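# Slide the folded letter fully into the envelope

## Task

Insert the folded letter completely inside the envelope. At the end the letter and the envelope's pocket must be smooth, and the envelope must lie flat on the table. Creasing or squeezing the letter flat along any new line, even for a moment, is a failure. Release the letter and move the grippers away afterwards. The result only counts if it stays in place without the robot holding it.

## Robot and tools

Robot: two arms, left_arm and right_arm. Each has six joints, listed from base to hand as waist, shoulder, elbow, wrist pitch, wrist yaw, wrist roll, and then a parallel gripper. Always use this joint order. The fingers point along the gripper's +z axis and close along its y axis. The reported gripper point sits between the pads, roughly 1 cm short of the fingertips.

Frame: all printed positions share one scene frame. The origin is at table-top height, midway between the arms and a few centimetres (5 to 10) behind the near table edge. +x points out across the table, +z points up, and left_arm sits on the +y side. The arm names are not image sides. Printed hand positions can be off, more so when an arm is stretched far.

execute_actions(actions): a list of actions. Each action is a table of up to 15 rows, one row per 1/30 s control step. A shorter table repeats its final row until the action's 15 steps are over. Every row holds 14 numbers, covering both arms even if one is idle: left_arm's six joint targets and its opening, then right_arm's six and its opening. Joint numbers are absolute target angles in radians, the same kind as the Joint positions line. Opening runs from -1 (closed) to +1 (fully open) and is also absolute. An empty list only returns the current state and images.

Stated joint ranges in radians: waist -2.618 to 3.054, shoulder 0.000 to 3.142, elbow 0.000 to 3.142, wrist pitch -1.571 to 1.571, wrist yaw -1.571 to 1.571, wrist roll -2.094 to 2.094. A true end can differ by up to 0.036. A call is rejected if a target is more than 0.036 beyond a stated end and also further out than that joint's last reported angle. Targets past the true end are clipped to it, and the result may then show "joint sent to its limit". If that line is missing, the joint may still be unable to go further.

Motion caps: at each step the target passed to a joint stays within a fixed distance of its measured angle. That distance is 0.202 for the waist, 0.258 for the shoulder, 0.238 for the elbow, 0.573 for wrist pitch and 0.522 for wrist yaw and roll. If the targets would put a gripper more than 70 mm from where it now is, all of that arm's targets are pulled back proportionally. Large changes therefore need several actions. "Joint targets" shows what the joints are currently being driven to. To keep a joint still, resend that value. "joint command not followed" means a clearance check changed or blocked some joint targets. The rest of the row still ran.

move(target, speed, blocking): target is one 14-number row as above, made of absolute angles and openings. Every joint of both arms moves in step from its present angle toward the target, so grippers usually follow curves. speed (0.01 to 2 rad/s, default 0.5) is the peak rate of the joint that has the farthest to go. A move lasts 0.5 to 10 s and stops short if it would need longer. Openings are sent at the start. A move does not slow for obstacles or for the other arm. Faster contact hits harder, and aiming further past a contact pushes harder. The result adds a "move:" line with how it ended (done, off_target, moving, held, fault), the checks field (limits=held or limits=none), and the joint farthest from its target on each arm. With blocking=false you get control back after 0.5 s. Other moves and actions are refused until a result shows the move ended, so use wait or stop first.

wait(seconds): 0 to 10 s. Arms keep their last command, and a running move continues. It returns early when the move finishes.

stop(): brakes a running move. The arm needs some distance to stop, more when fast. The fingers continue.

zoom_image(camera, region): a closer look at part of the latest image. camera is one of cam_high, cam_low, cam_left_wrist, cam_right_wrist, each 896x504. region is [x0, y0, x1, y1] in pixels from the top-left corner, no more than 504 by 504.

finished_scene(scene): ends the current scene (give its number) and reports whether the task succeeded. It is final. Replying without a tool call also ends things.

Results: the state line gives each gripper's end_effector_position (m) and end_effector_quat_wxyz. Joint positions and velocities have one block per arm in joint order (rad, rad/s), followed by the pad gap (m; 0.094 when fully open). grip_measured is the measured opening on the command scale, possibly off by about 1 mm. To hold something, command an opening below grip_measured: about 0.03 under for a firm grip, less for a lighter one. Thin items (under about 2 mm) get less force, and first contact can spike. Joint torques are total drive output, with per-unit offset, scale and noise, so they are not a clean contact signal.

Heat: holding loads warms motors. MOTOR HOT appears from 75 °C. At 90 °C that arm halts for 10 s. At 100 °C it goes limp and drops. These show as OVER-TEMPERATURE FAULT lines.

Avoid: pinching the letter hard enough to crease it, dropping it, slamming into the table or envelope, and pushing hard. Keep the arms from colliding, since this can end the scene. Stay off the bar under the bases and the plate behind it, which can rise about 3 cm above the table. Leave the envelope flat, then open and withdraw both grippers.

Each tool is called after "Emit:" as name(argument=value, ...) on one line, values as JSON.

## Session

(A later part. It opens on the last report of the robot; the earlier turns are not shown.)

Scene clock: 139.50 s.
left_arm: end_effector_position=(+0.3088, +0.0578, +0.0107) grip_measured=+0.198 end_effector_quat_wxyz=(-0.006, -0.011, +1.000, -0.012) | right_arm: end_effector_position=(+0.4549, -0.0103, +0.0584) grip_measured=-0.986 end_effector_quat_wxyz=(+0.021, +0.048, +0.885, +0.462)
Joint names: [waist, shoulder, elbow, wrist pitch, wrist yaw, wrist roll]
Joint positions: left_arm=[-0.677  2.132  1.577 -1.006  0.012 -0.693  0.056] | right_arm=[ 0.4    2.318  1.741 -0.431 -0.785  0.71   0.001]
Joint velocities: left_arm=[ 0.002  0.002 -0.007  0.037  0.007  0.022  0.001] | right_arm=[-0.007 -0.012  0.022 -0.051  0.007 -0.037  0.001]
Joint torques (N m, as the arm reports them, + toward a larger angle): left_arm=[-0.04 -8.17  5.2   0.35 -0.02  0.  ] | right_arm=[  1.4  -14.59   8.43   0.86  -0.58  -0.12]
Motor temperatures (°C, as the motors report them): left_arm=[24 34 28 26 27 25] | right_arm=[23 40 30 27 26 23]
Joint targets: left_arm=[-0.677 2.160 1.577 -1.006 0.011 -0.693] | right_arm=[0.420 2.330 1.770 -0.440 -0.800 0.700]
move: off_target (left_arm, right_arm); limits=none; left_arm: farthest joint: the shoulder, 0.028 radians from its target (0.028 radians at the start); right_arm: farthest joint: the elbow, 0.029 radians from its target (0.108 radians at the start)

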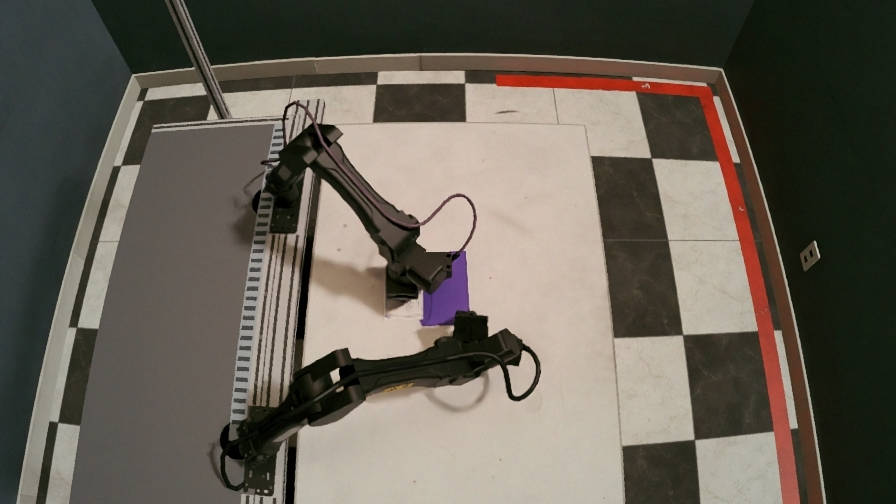

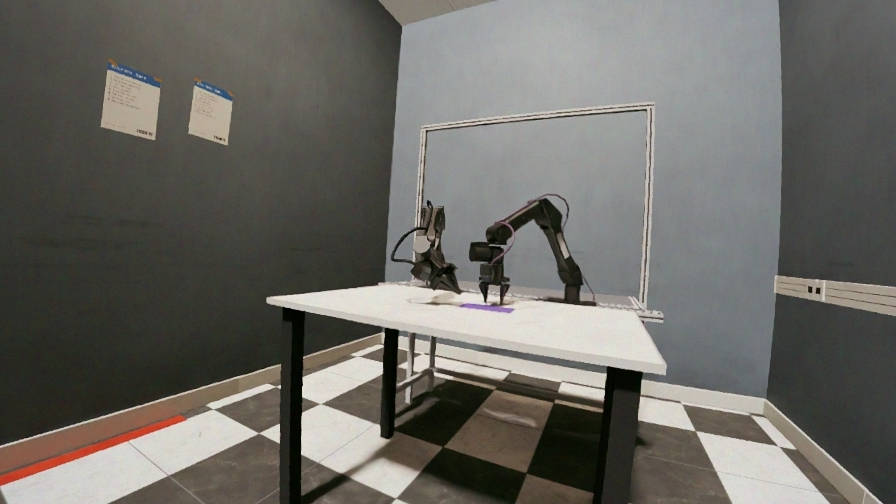

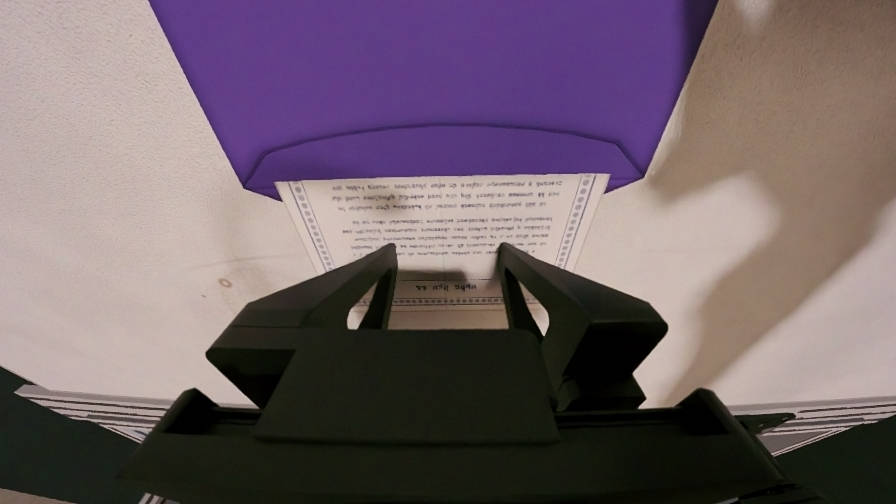

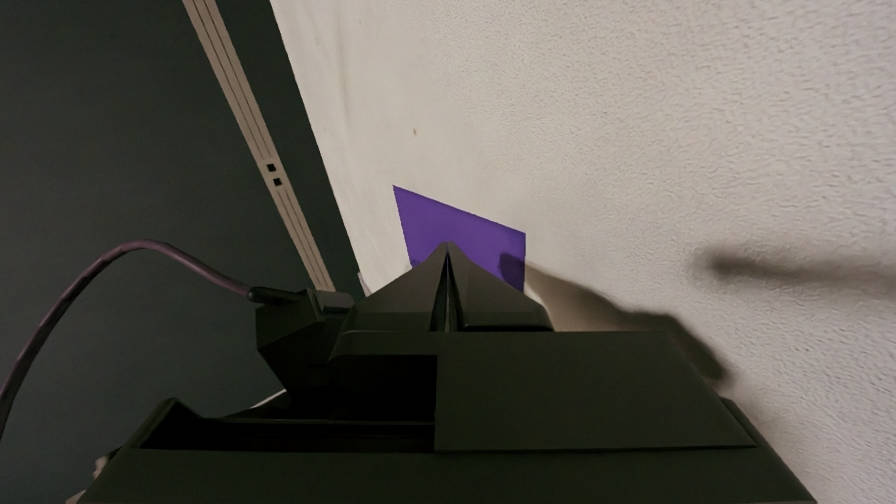

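Emit:
move(target=[-0.677,2.175,1.577,-1.006,0.011,-0.693,0.2,0.40,2.385,1.77,-0.44,-0.8,-0.2,-1], speed=0.5)

Scene clock: 147.23 s.
left_arm: end_effector_position=(+0.3086, +0.0578, +0.0102) grip_measured=+0.198 end_effector_quat_wxyz=(-0.007, -0.011, +1.000, -0.011) | right_arm: end_effector_position=(+0.4508, -0.0106, +0.0299) grip_measured=-0.986 end_effector_quat_wxyz=(+0.195, -0.335, +0.827, +0.408)
Joint names: [waist, shoulder, elbow, wrist pitch, wrist yaw, wrist roll]
Joint positions: left_arm=[-0.677  2.133  1.577 -1.006  0.012 -0.693  0.056] | right_arm=[ 0.4    2.373  1.741 -0.431 -0.786 -0.19   0.001]
Joint velocities: left_arm=[-0.002 -0.002  0.002 -0.037  0.066 -0.007  0.   ] | right_arm=[-0.002 -0.007  0.012  0.037 -0.007 -0.007 -0.   ]
Joint torques (N m, as the arm reports them, + toward a larger angle): left_arm=[-0.03 -7.34  5.21  0.35 -0.02  0.01] | right_arm=[  0.06 -14.9    8.28   0.79  -0.57  -0.1 ]
Motor temperatures (°C, as the motors report them): left_arm=[24 34 28 26 27 25] | right_arm=[23 40 30 27 26 23]
Joint targets: left_arm=[-0.677 2.175 1.577 -1.006 0.011 -0.693] | right_arm=[0.400 2.385 1.770 -0.440 -0.800 -0.200]
move: off_target (left_arm, right_arm); limits=none; left_arm: farthest joint: the shoulder, 0.042 radians from its target (0.043 radians at the start); right_arm: farthest joint: the elbow, 0.029 radians from its target (0.029 radians at the start)

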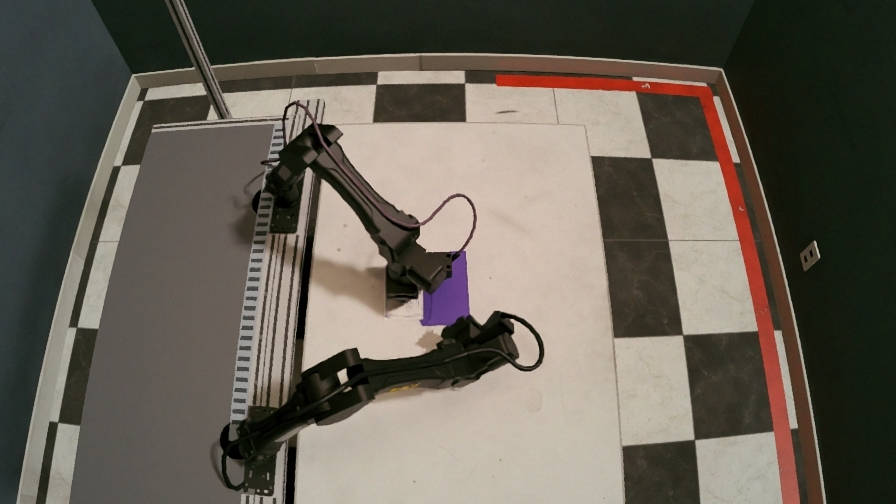

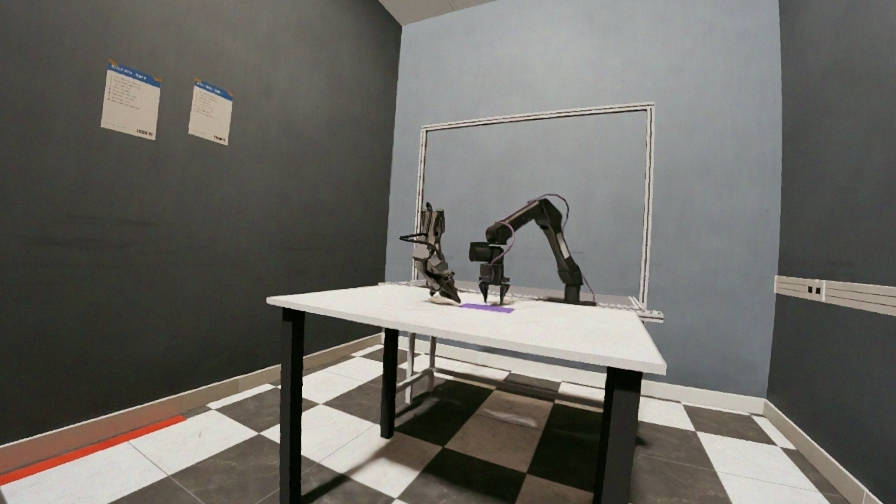

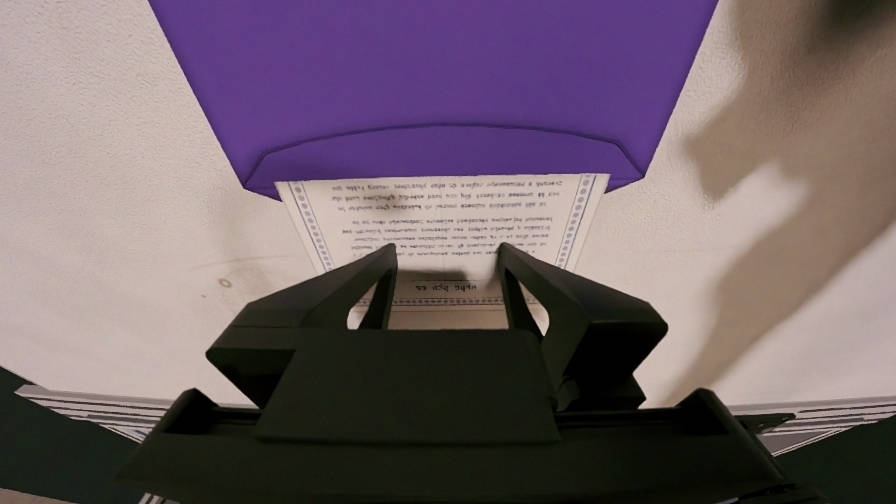

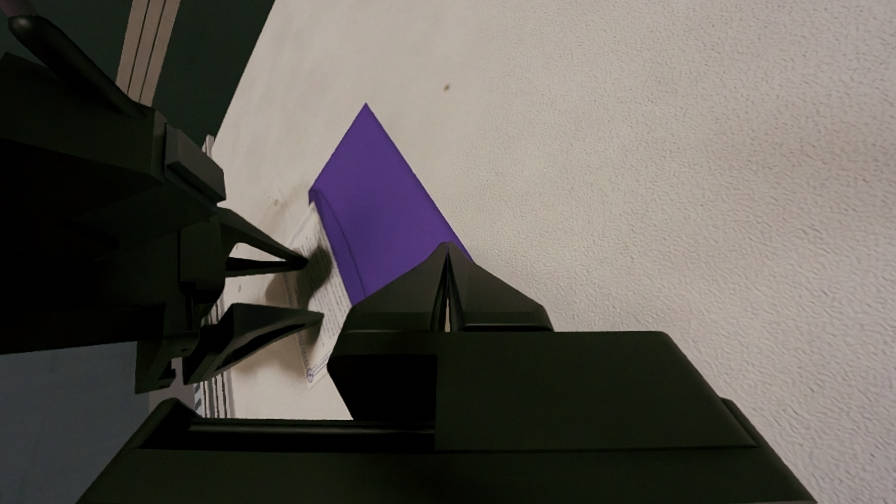

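Emit:
move(target=[-0.677,2.175,1.545,-1.006,0.011,-0.693,0.2,0.40,2.425,1.76,-0.44,-0.8,-0.2,-1], speed=0.03)

Emit:
zoom_image(camera="cam_low", region=[420, 260, 540, 325])

Scene clock: 152.90 s.
left_arm: end_effector_position=(+0.3086, +0.0578, +0.0102) grip_measured=+0.198 end_effector_quat_wxyz=(-0.007, -0.011, +1.000, -0.011) | right_arm: end_effector_position=(+0.4477, -0.0096, +0.0185) grip_measured=-0.986 end_effector_quat_wxyz=(+0.184, -0.333, +0.827, +0.414)
Joint names: [waist, shoulder, elbow, wrist pitch, wrist yaw, wrist roll]
Joint positions: left_arm=[-0.677  2.133  1.577 -1.006  0.012 -0.693  0.056] | right_arm=[ 0.4    2.398  1.741 -0.427 -0.799 -0.191  0.001]
Joint velocities: left_arm=[-0.012 -0.007 -0.017 -0.037  0.022  0.037 -0.001] | right_arm=[-0.002 -0.017 -0.012  0.037  0.022  0.037 -0.   ]
Joint torques (N m, as the arm reports them, + toward a larger angle): left_arm=[-0.02 -7.33  2.84  0.34 -0.02  0.01] | right_arm=[  0.07 -13.69   7.48   0.74  -0.44  -0.1 ]
Motor temperatures (°C, as the motors report them): left_arm=[24 33 28 26 27 25] | right_arm=[23 41 30 27 26 23]
Joint targets: left_arm=[-0.677 2.175 1.545 -1.006 0.011 -0.693] | right_arm=[0.400 2.425 1.760 -0.440 -0.800 -0.200]
move: off_target (left_arm, right_arm); limits=none; left_arm: farthest joint: the shoulder, 0.042 radians from its target (0.042 radians at the start); right_arm: farthest joint: the shoulder, 0.027 radians from its target (0.052 radians at the start)

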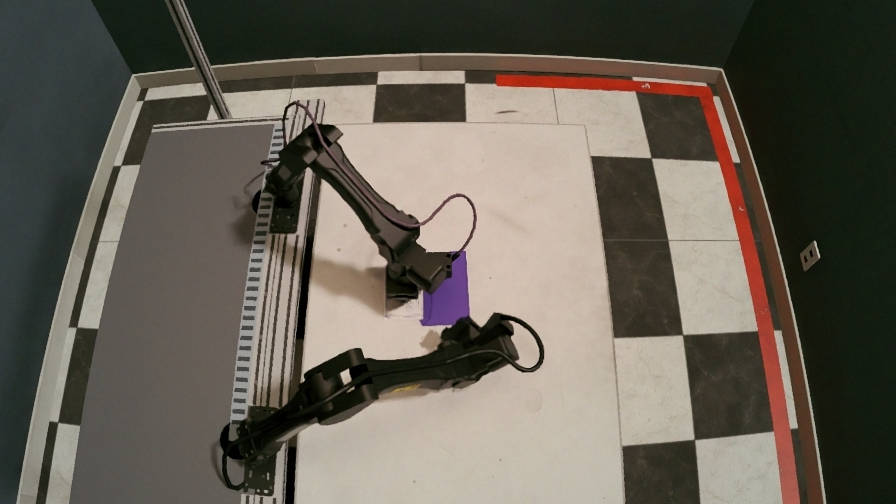

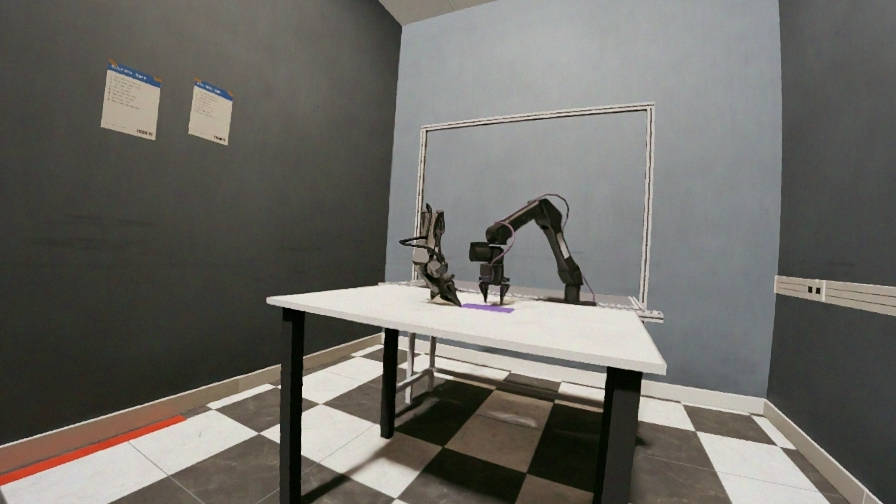

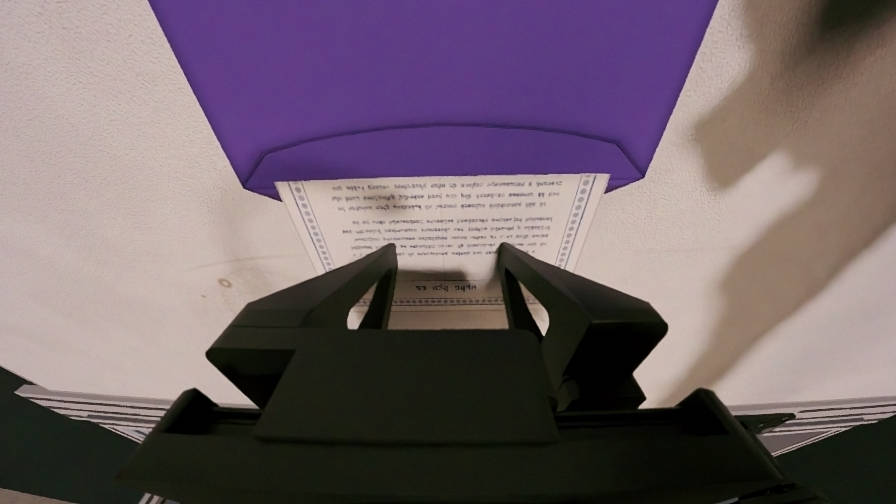

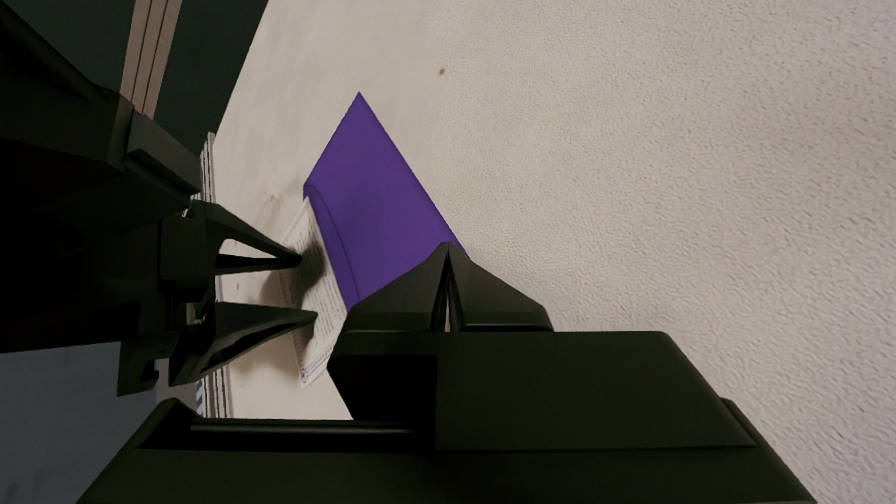

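Region (420, 260, 540, 325) of cam_low's 896x504 image, scaled by 4.200, with more detail than that image has; it fills the top 273 rows of this view, and the rest is white.

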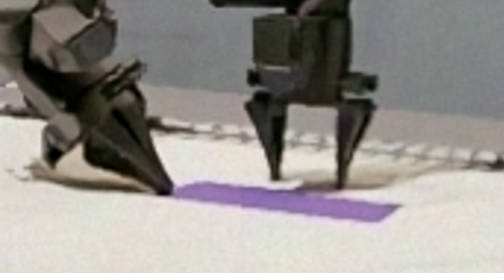

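Emit:
execute_actions(actions=[[[-0.665,2.19,1.585,-1.015,0.011,-0.685,0.2,0.40,2.43,1.76,-0.44,-0.8,-0.2,-1]],[[-0.657,2.197,1.607,-1.022,0.011,-0.675,0.2,0.40,2.43,1.76,-0.44,-0.8,-0.2,-1]],[[-0.651,2.205,1.619,-1.027,0.011,-0.668,0.2,0.40,2.43,1.76,-0.44,-0.8,-0.2,-1]],[[-0.645,2.212,1.630,-1.031,0.011,-0.662,0.2,0.40,2.43,1.76,-0.44,-0.8,-0.2,-1]],[[-0.640,2.22,1.642,-1.035,0.011,-0.657,0.2,0.40,2.43,1.76,-0.44,-0.8,-0.2,-1]],[[-0.635,2.227,1.653,-1.039,0.011,-0.652,0.2,0.40,2.43,1.76,-0.44,-0.8,-0.2,-1]]])

Scene clock: 162.20 s.
left_arm: end_effector_position=(+0.3176, +0.0609, +0.0100) grip_measured=+0.198 end_effector_quat_wxyz=(-0.023, -0.010, +1.000, -0.014) | right_arm: end_effector_position=(+0.4477, -0.0096, +0.0185) grip_measured=-0.986 end_effector_quat_wxyz=(+0.184, -0.333, +0.827, +0.414)
Joint names: [waist, shoulder, elbow, wrist pitch, wrist yaw, wrist roll]
Joint positions: left_arm=[-0.647  2.175  1.643 -1.054  0.035 -0.661  0.056] | right_arm=[ 0.4    2.398  1.741 -0.427 -0.799 -0.191  0.001]
Joint velocities: left_arm=[-0.007 -0.012 -0.002  0.022 -0.007 -0.022 -0.   ] | right_arm=[-0.027  0.002 -0.002 -0.007  0.007  0.037 -0.   ]
Joint torques (N m, as the arm reports them, + toward a larger angle): left_arm=[ 1.11 -6.99  5.92  0.46 -0.27  0.09] | right_arm=[  0.05 -13.25   7.48   0.73  -0.44  -0.11]
Motor temperatures (°C, as the motors report them): left_arm=[24 33 27 26 27 25] | right_arm=[23 41 30 26 26 23]
Joint targets: left_arm=[-0.635 2.227 1.653 -1.039 0.011 -0.652] | right_arm=[0.400 2.430 1.760 -0.440 -0.800 -0.200]

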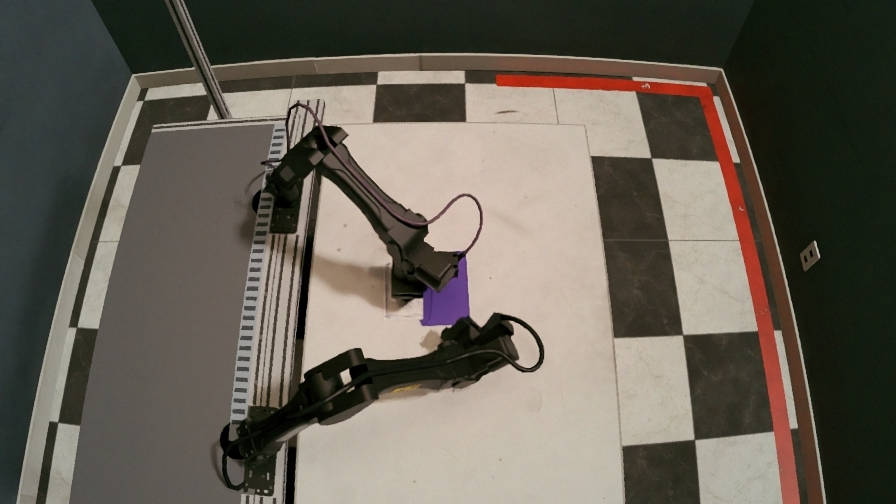

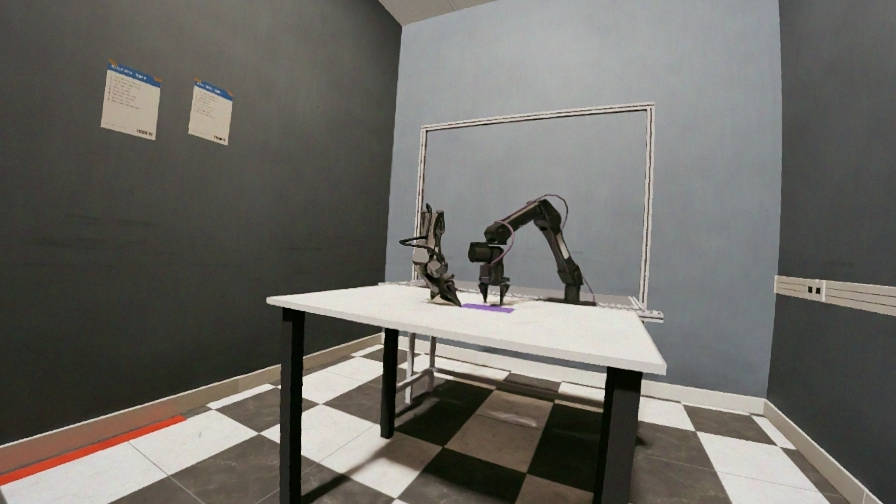

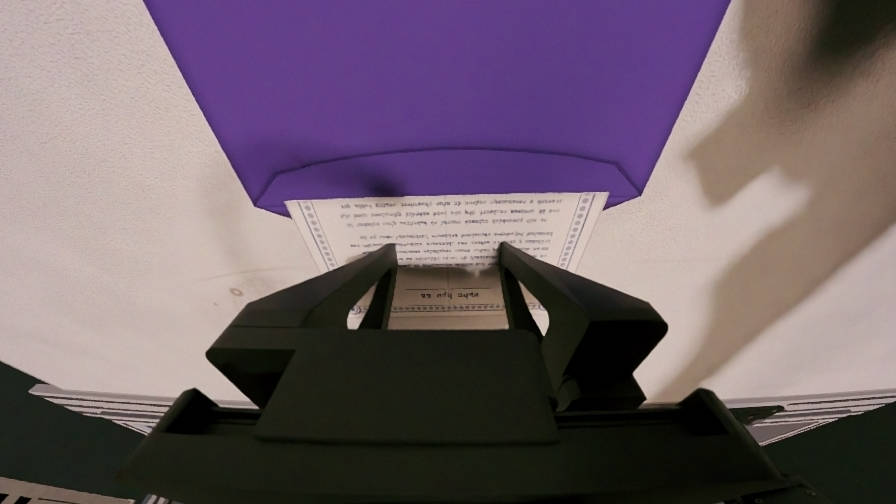

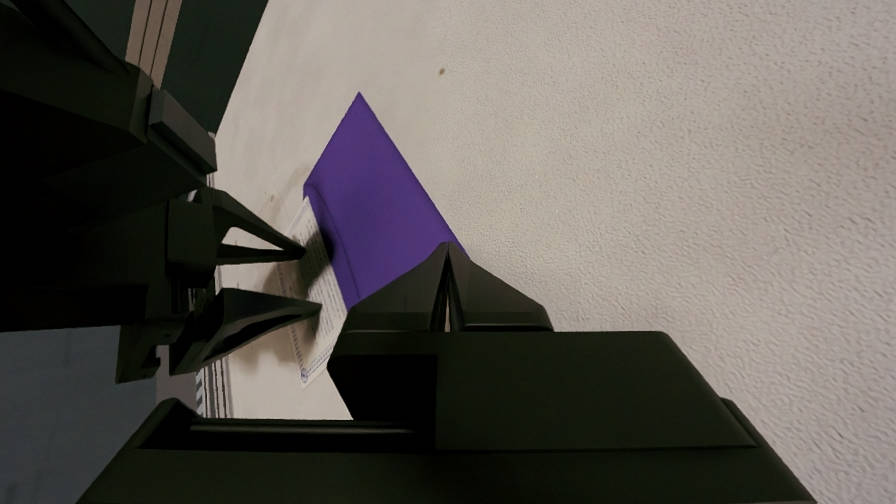

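Emit:
move(target=[-0.647,2.12,1.66,-1.054,0,-0.66,0.2,0.40,2.43,1.76,-0.44,-0.8,-0.2,-1], speed=0.1)

Emit:
move(target=[-0.765,1.975,1.40,-0.93,0,-0.77,0.2,0.40,2.43,1.76,-0.44,-0.8,-0.2,-1], speed=0.2)

Scene clock: 172.93 s.
left_arm: end_effector_position=(+0.3220, +0.0627, +0.0197) grip_measured=+0.198 end_effector_quat_wxyz=(-0.007, -0.010, +1.000, -0.012) | right_arm: end_effector_position=(+0.4480, -0.0095, +0.0187) grip_measured=-0.986 end_effector_quat_wxyz=(+0.185, -0.333, +0.827, +0.414)
Joint names: [waist, shoulder, elbow, wrist pitch, wrist yaw, wrist roll]
Joint positions: left_arm=[-0.647  2.149  1.643 -1.054  0.013 -0.661  0.056] | right_arm=[ 0.4    2.398  1.741 -0.425 -0.799 -0.191  0.001]
Joint velocities: left_arm=[ 0.002 -0.002  0.007 -0.007 -0.037 -0.022 -0.001] | right_arm=[ 0.007 -0.007  0.002  0.139  0.007 -0.037  0.   ]
Joint torques (N m, as the arm reports them, + toward a larger angle): left_arm=[ -0.03 -11.86   6.5    0.36  -0.14   0.02] | right_arm=[  0.06 -13.25   7.49   0.72  -0.44  -0.1 ]
Motor temperatures (°C, as the motors report them): left_arm=[24 32 28 26 27 25] | right_arm=[23 41 30 26 26 23]
Joint targets: left_arm=[-0.647 2.120 1.660 -1.054 0.000 -0.660] | right_arm=[0.400 2.430 1.760 -0.440 -0.800 -0.200]
move: off_target (left_arm, right_arm); limits=none; left_arm: farthest joint: the shoulder, 0.029 radians from its target (0.055 radians at the start); right_arm: farthest joint: the shoulder, 0.032 radians from its target (0.032 radians at the start)

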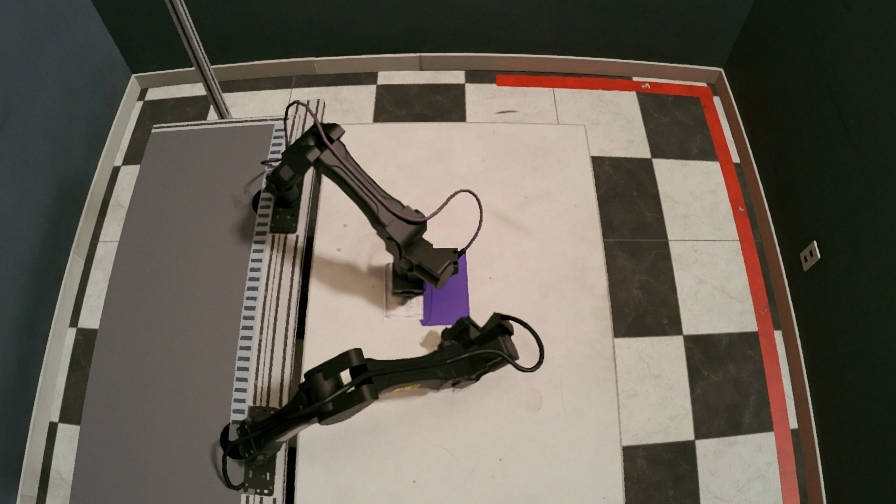

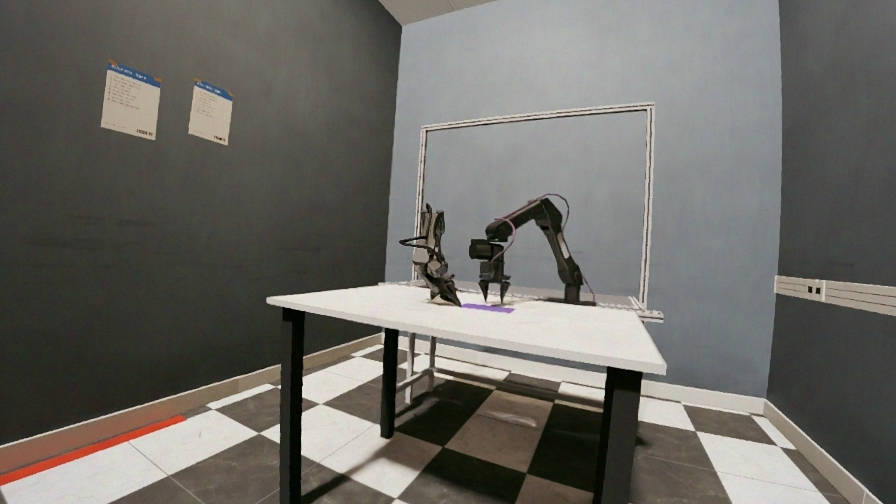

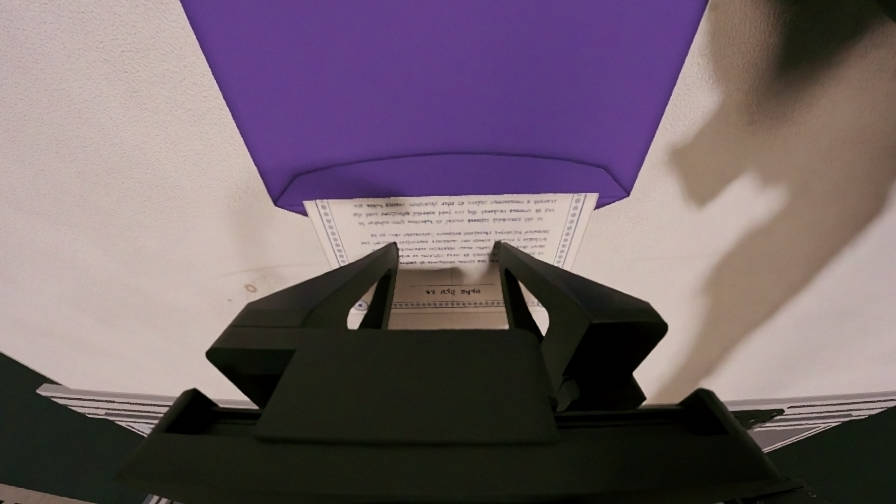

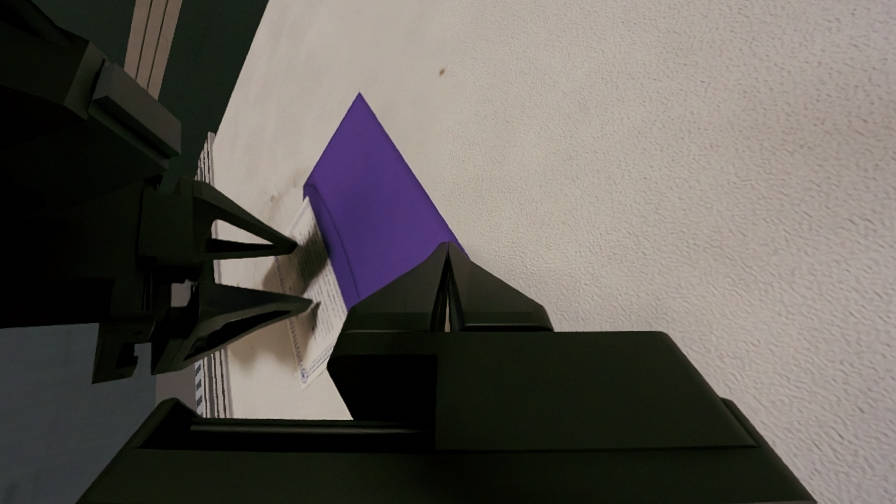

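Scene clock: 174.73 s.
left_arm: end_effector_position=(+0.2678, +0.0517, +0.0178) grip_measured=+0.198 end_effector_quat_wxyz=(+0.000, -0.005, +1.000, -0.019) | right_arm: end_effector_position=(+0.4477, -0.0090, +0.0182) grip_measured=-0.986 end_effector_quat_wxyz=(+0.185, -0.333, +0.826, +0.416)
Joint names: [waist, shoulder, elbow, wrist pitch, wrist yaw, wrist roll]
Joint positions: left_arm=[-0.757  2.007  1.413 -0.946  0.012 -0.762  0.056] | right_arm=[ 0.4    2.401  1.741 -0.423 -0.803 -0.191  0.001]
Joint velocities: left_arm=[-0.017 -0.002 -0.007  0.007 -0.037 -0.037 -0.001] | right_arm=[-0.002 -0.022 -0.007 -0.022  0.037 -0.066 -0.   ]
Joint torques (N m, as the arm reports them, + toward a larger angle): left_arm=[ -0.55 -10.96   4.22   0.56  -0.15  -0.02] | right_arm=[  0.05 -13.44   7.47   0.7   -0.39  -0.1 ]
Motor temperatures (°C, as the motors report them): left_arm=[24 33 28 26 27 25] | right_arm=[23 41 30 26 26 23]
Joint targets: left_arm=[-0.765 1.975 1.400 -0.930 0.000 -0.770] | right_arm=[0.400 2.430 1.760 -0.440 -0.800 -0.200]
move: off_target (left_arm, right_arm); limits=none; left_arm: farthest joint: the shoulder, 0.032 radians from its target (0.174 radians at the start); right_arm: farthest joint: the shoulder, 0.029 radians from its target (0.032 radians at the start)

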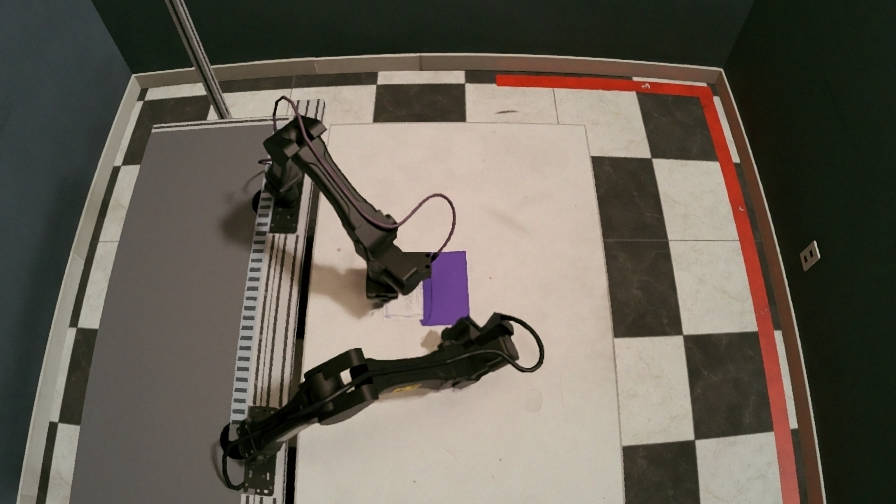

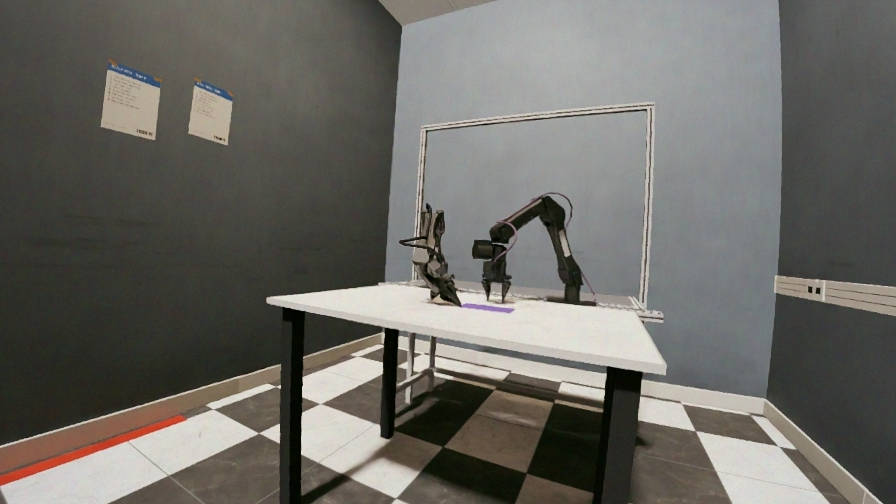

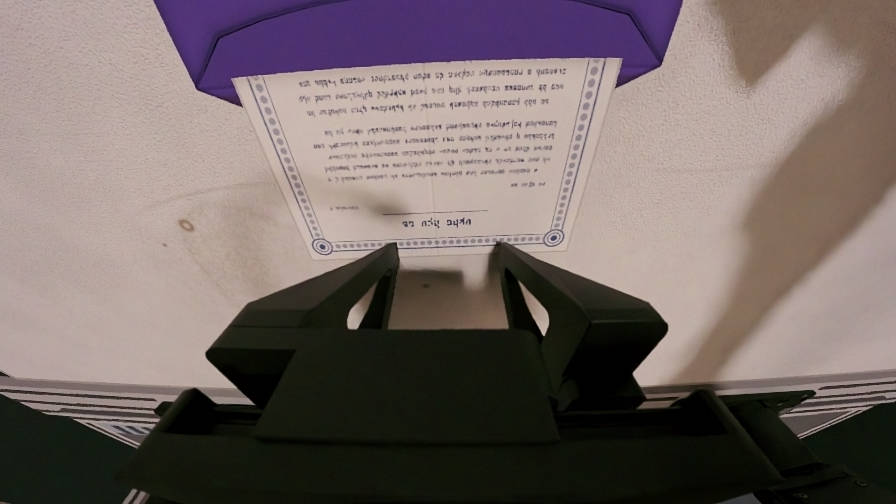

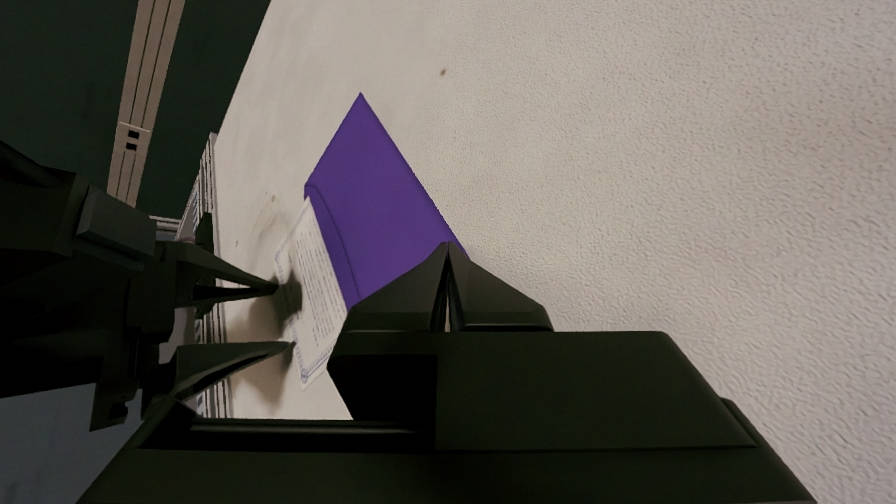

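Emit:
move(target=[-0.777,1.94,1.34,-0.913,0,-0.815,0.2,0.40,2.43,1.76,-0.44,-0.8,-0.2,-1], speed=0.1)

Emit:
move(target=[-0.777,2.03,1.36,-0.90,0,-0.815,0.2,0.40,2.43,1.76,-0.44,-0.8,-0.2,-1], speed=0.03)

Scene clock: 181.33 s.
left_arm: end_effector_position=(+0.2562, +0.0574, +0.0162) grip_measured=+0.198 end_effector_quat_wxyz=(-0.002, -0.022, +1.000, -0.017) | right_arm: end_effector_position=(+0.4480, -0.0088, +0.0185) grip_measured=-0.986 end_effector_quat_wxyz=(+0.186, -0.333, +0.825, +0.416)
Joint names: [waist, shoulder, elbow, wrist pitch, wrist yaw, wrist roll]
Joint positions: left_arm=[-0.768  1.971  1.354 -0.928  0.012 -0.807  0.056] | right_arm=[ 0.4    2.401  1.741 -0.421 -0.804 -0.191  0.001]
Joint velocities: left_arm=[-0.002  0.007  0.012 -0.007  0.007  0.051  0.001] | right_arm=[ 0.002 -0.022  0.007  0.037  0.066  0.066  0.001]
Joint torques (N m, as the arm reports them, + toward a larger angle): left_arm=[ -0.89 -10.54   4.16   0.55  -0.15  -0.09] | right_arm=[  0.07 -13.47   7.48   0.68  -0.39  -0.1 ]
Motor temperatures (°C, as the motors report them): left_arm=[24 35 28 26 27 25] | right_arm=[23 41 30 26 26 23]
Joint targets: left_arm=[-0.777 1.940 1.340 -0.913 -0.000 -0.815] | right_arm=[0.400 2.430 1.760 -0.440 -0.800 -0.200]
move: off_target (left_arm, right_arm); limits=none; left_arm: farthest joint: the shoulder, 0.031 radians from its target (0.067 radians at the start); right_arm: farthest joint: the shoulder, 0.029 radians from its target (0.029 radians at the start)

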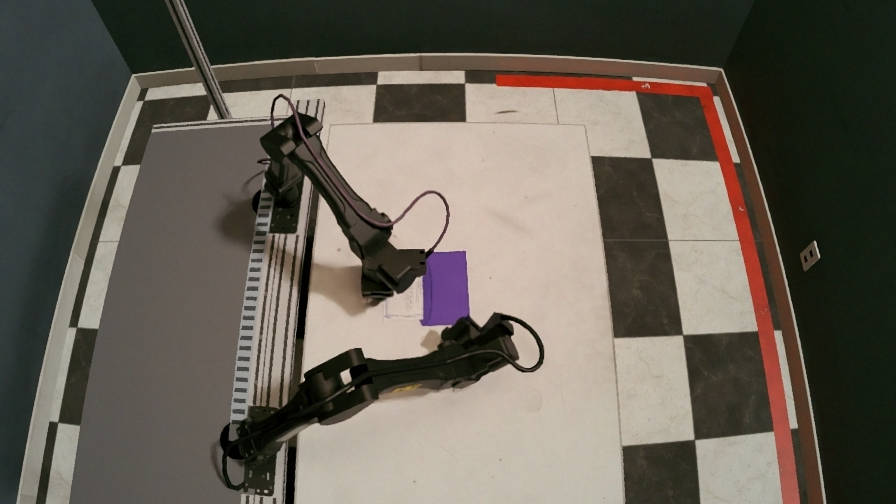

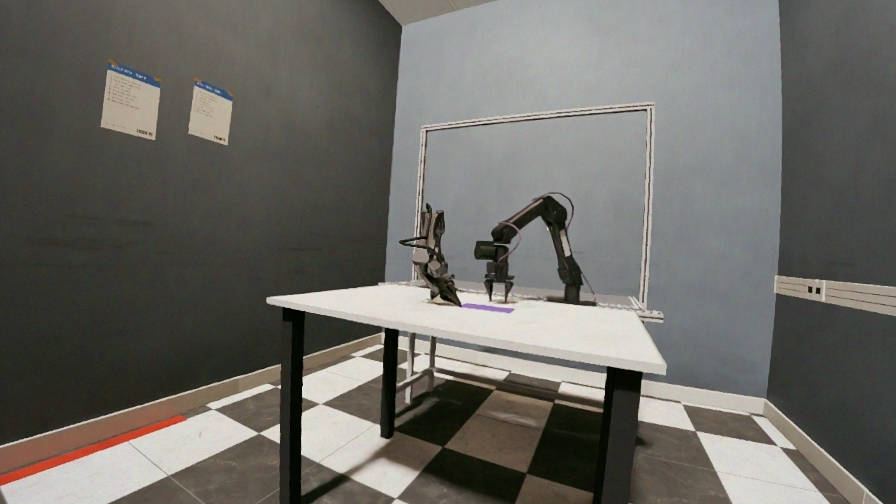

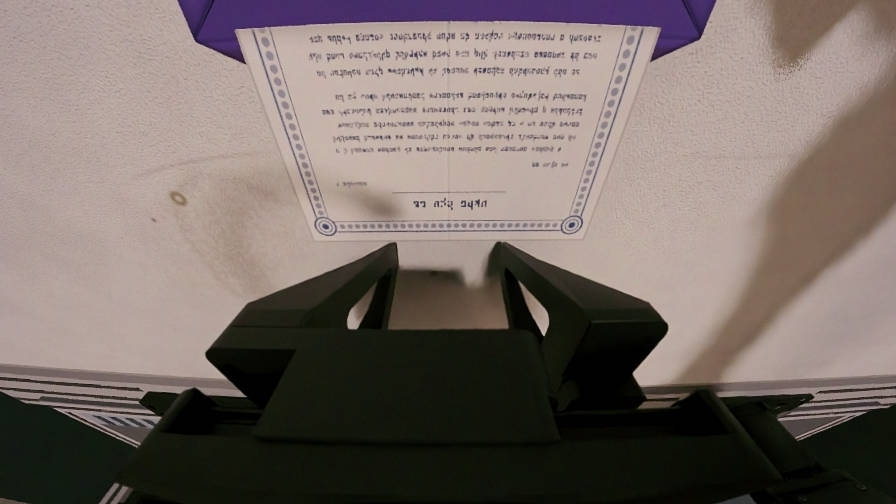

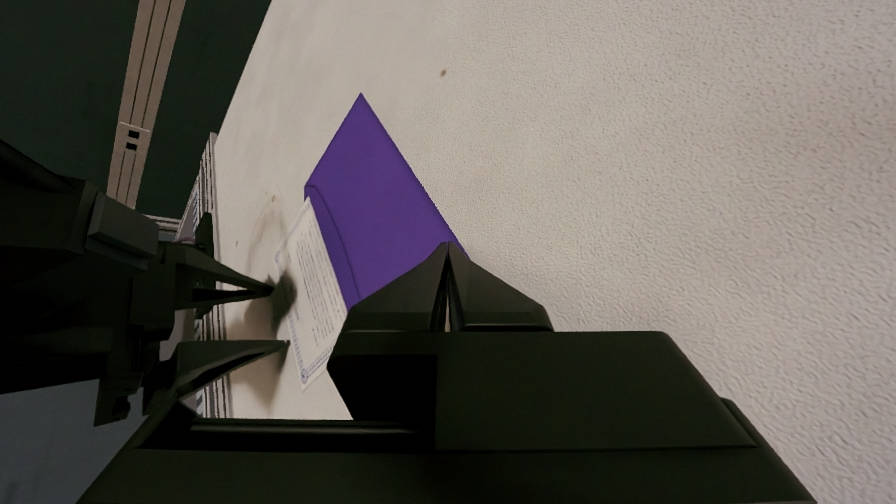

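Scene clock: 183.53 s.
left_arm: end_effector_position=(+0.2553, +0.0581, +0.0102) grip_measured=+0.198 end_effector_quat_wxyz=(-0.008, -0.023, +1.000, -0.012) | right_arm: end_effector_position=(+0.4481, -0.0088, +0.0186) grip_measured=-0.986 end_effector_quat_wxyz=(+0.186, -0.333, +0.825, +0.416)
Joint names: [waist, shoulder, elbow, wrist pitch, wrist yaw, wrist roll]
Joint positions: left_arm=[-0.768  1.988  1.354 -0.925  0.012 -0.807  0.056] | right_arm=[ 0.4    2.401  1.741 -0.42  -0.804 -0.191  0.001]
Joint velocities: left_arm=[ 0.002 -0.007  0.007 -0.007 -0.037  0.007  0.001] | right_arm=[-0.017 -0.002 -0.007 -0.037  0.022  0.022 -0.   ]
Joint torques (N m, as the arm reports them, + toward a larger angle): left_arm=[-0.87 -6.15  5.58  0.62 -0.15 -0.08] | right_arm=[  0.06 -13.48   7.49   0.67  -0.38  -0.1 ]
Motor temperatures (°C, as the motors report them): left_arm=[24 35 28 26 27 25] | right_arm=[23 42 30 26 26 23]
Joint targets: left_arm=[-0.777 2.030 1.360 -0.900 0.000 -0.815] | right_arm=[0.400 2.430 1.760 -0.440 -0.800 -0.200]
move: off_target (left_arm, right_arm); limits=none; left_arm: farthest joint: the shoulder, 0.042 radians from its target (0.059 radians at the start); right_arm: farthest joint: the shoulder, 0.029 radians from its target (0.029 radians at the start)

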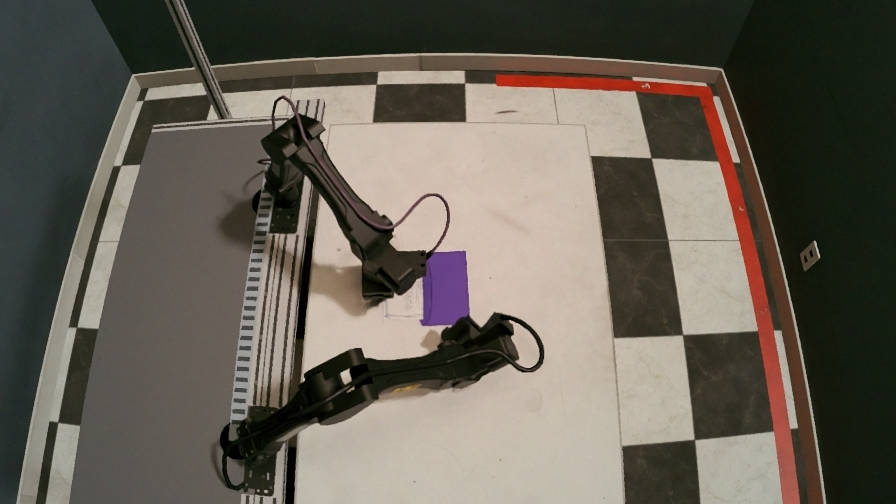

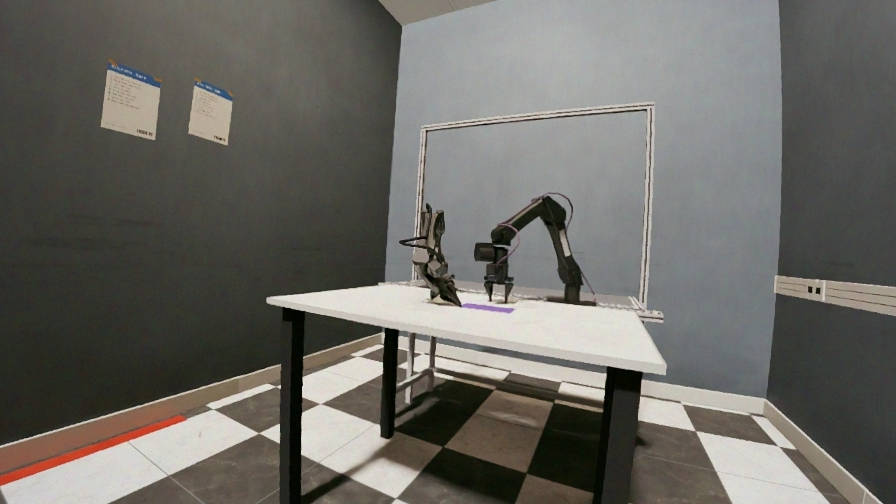

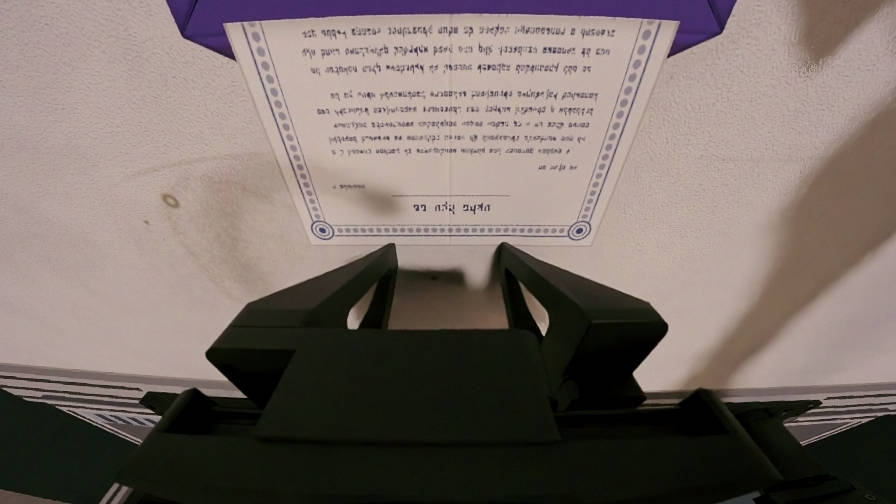

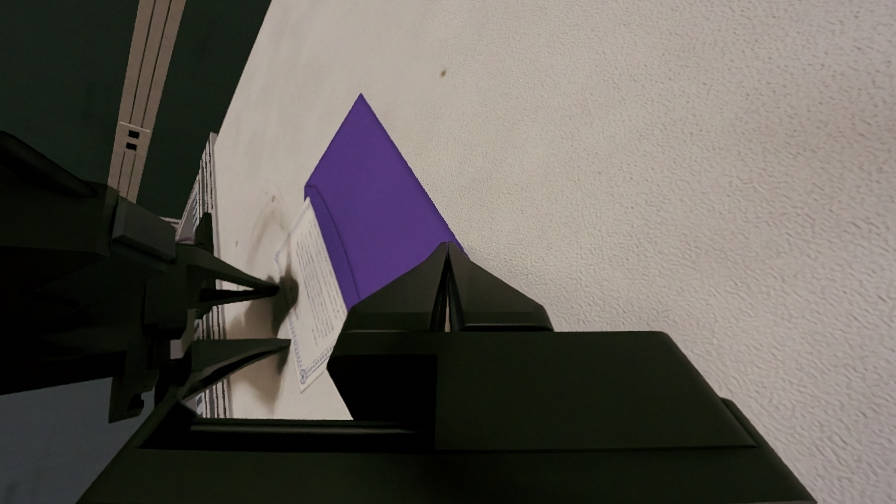

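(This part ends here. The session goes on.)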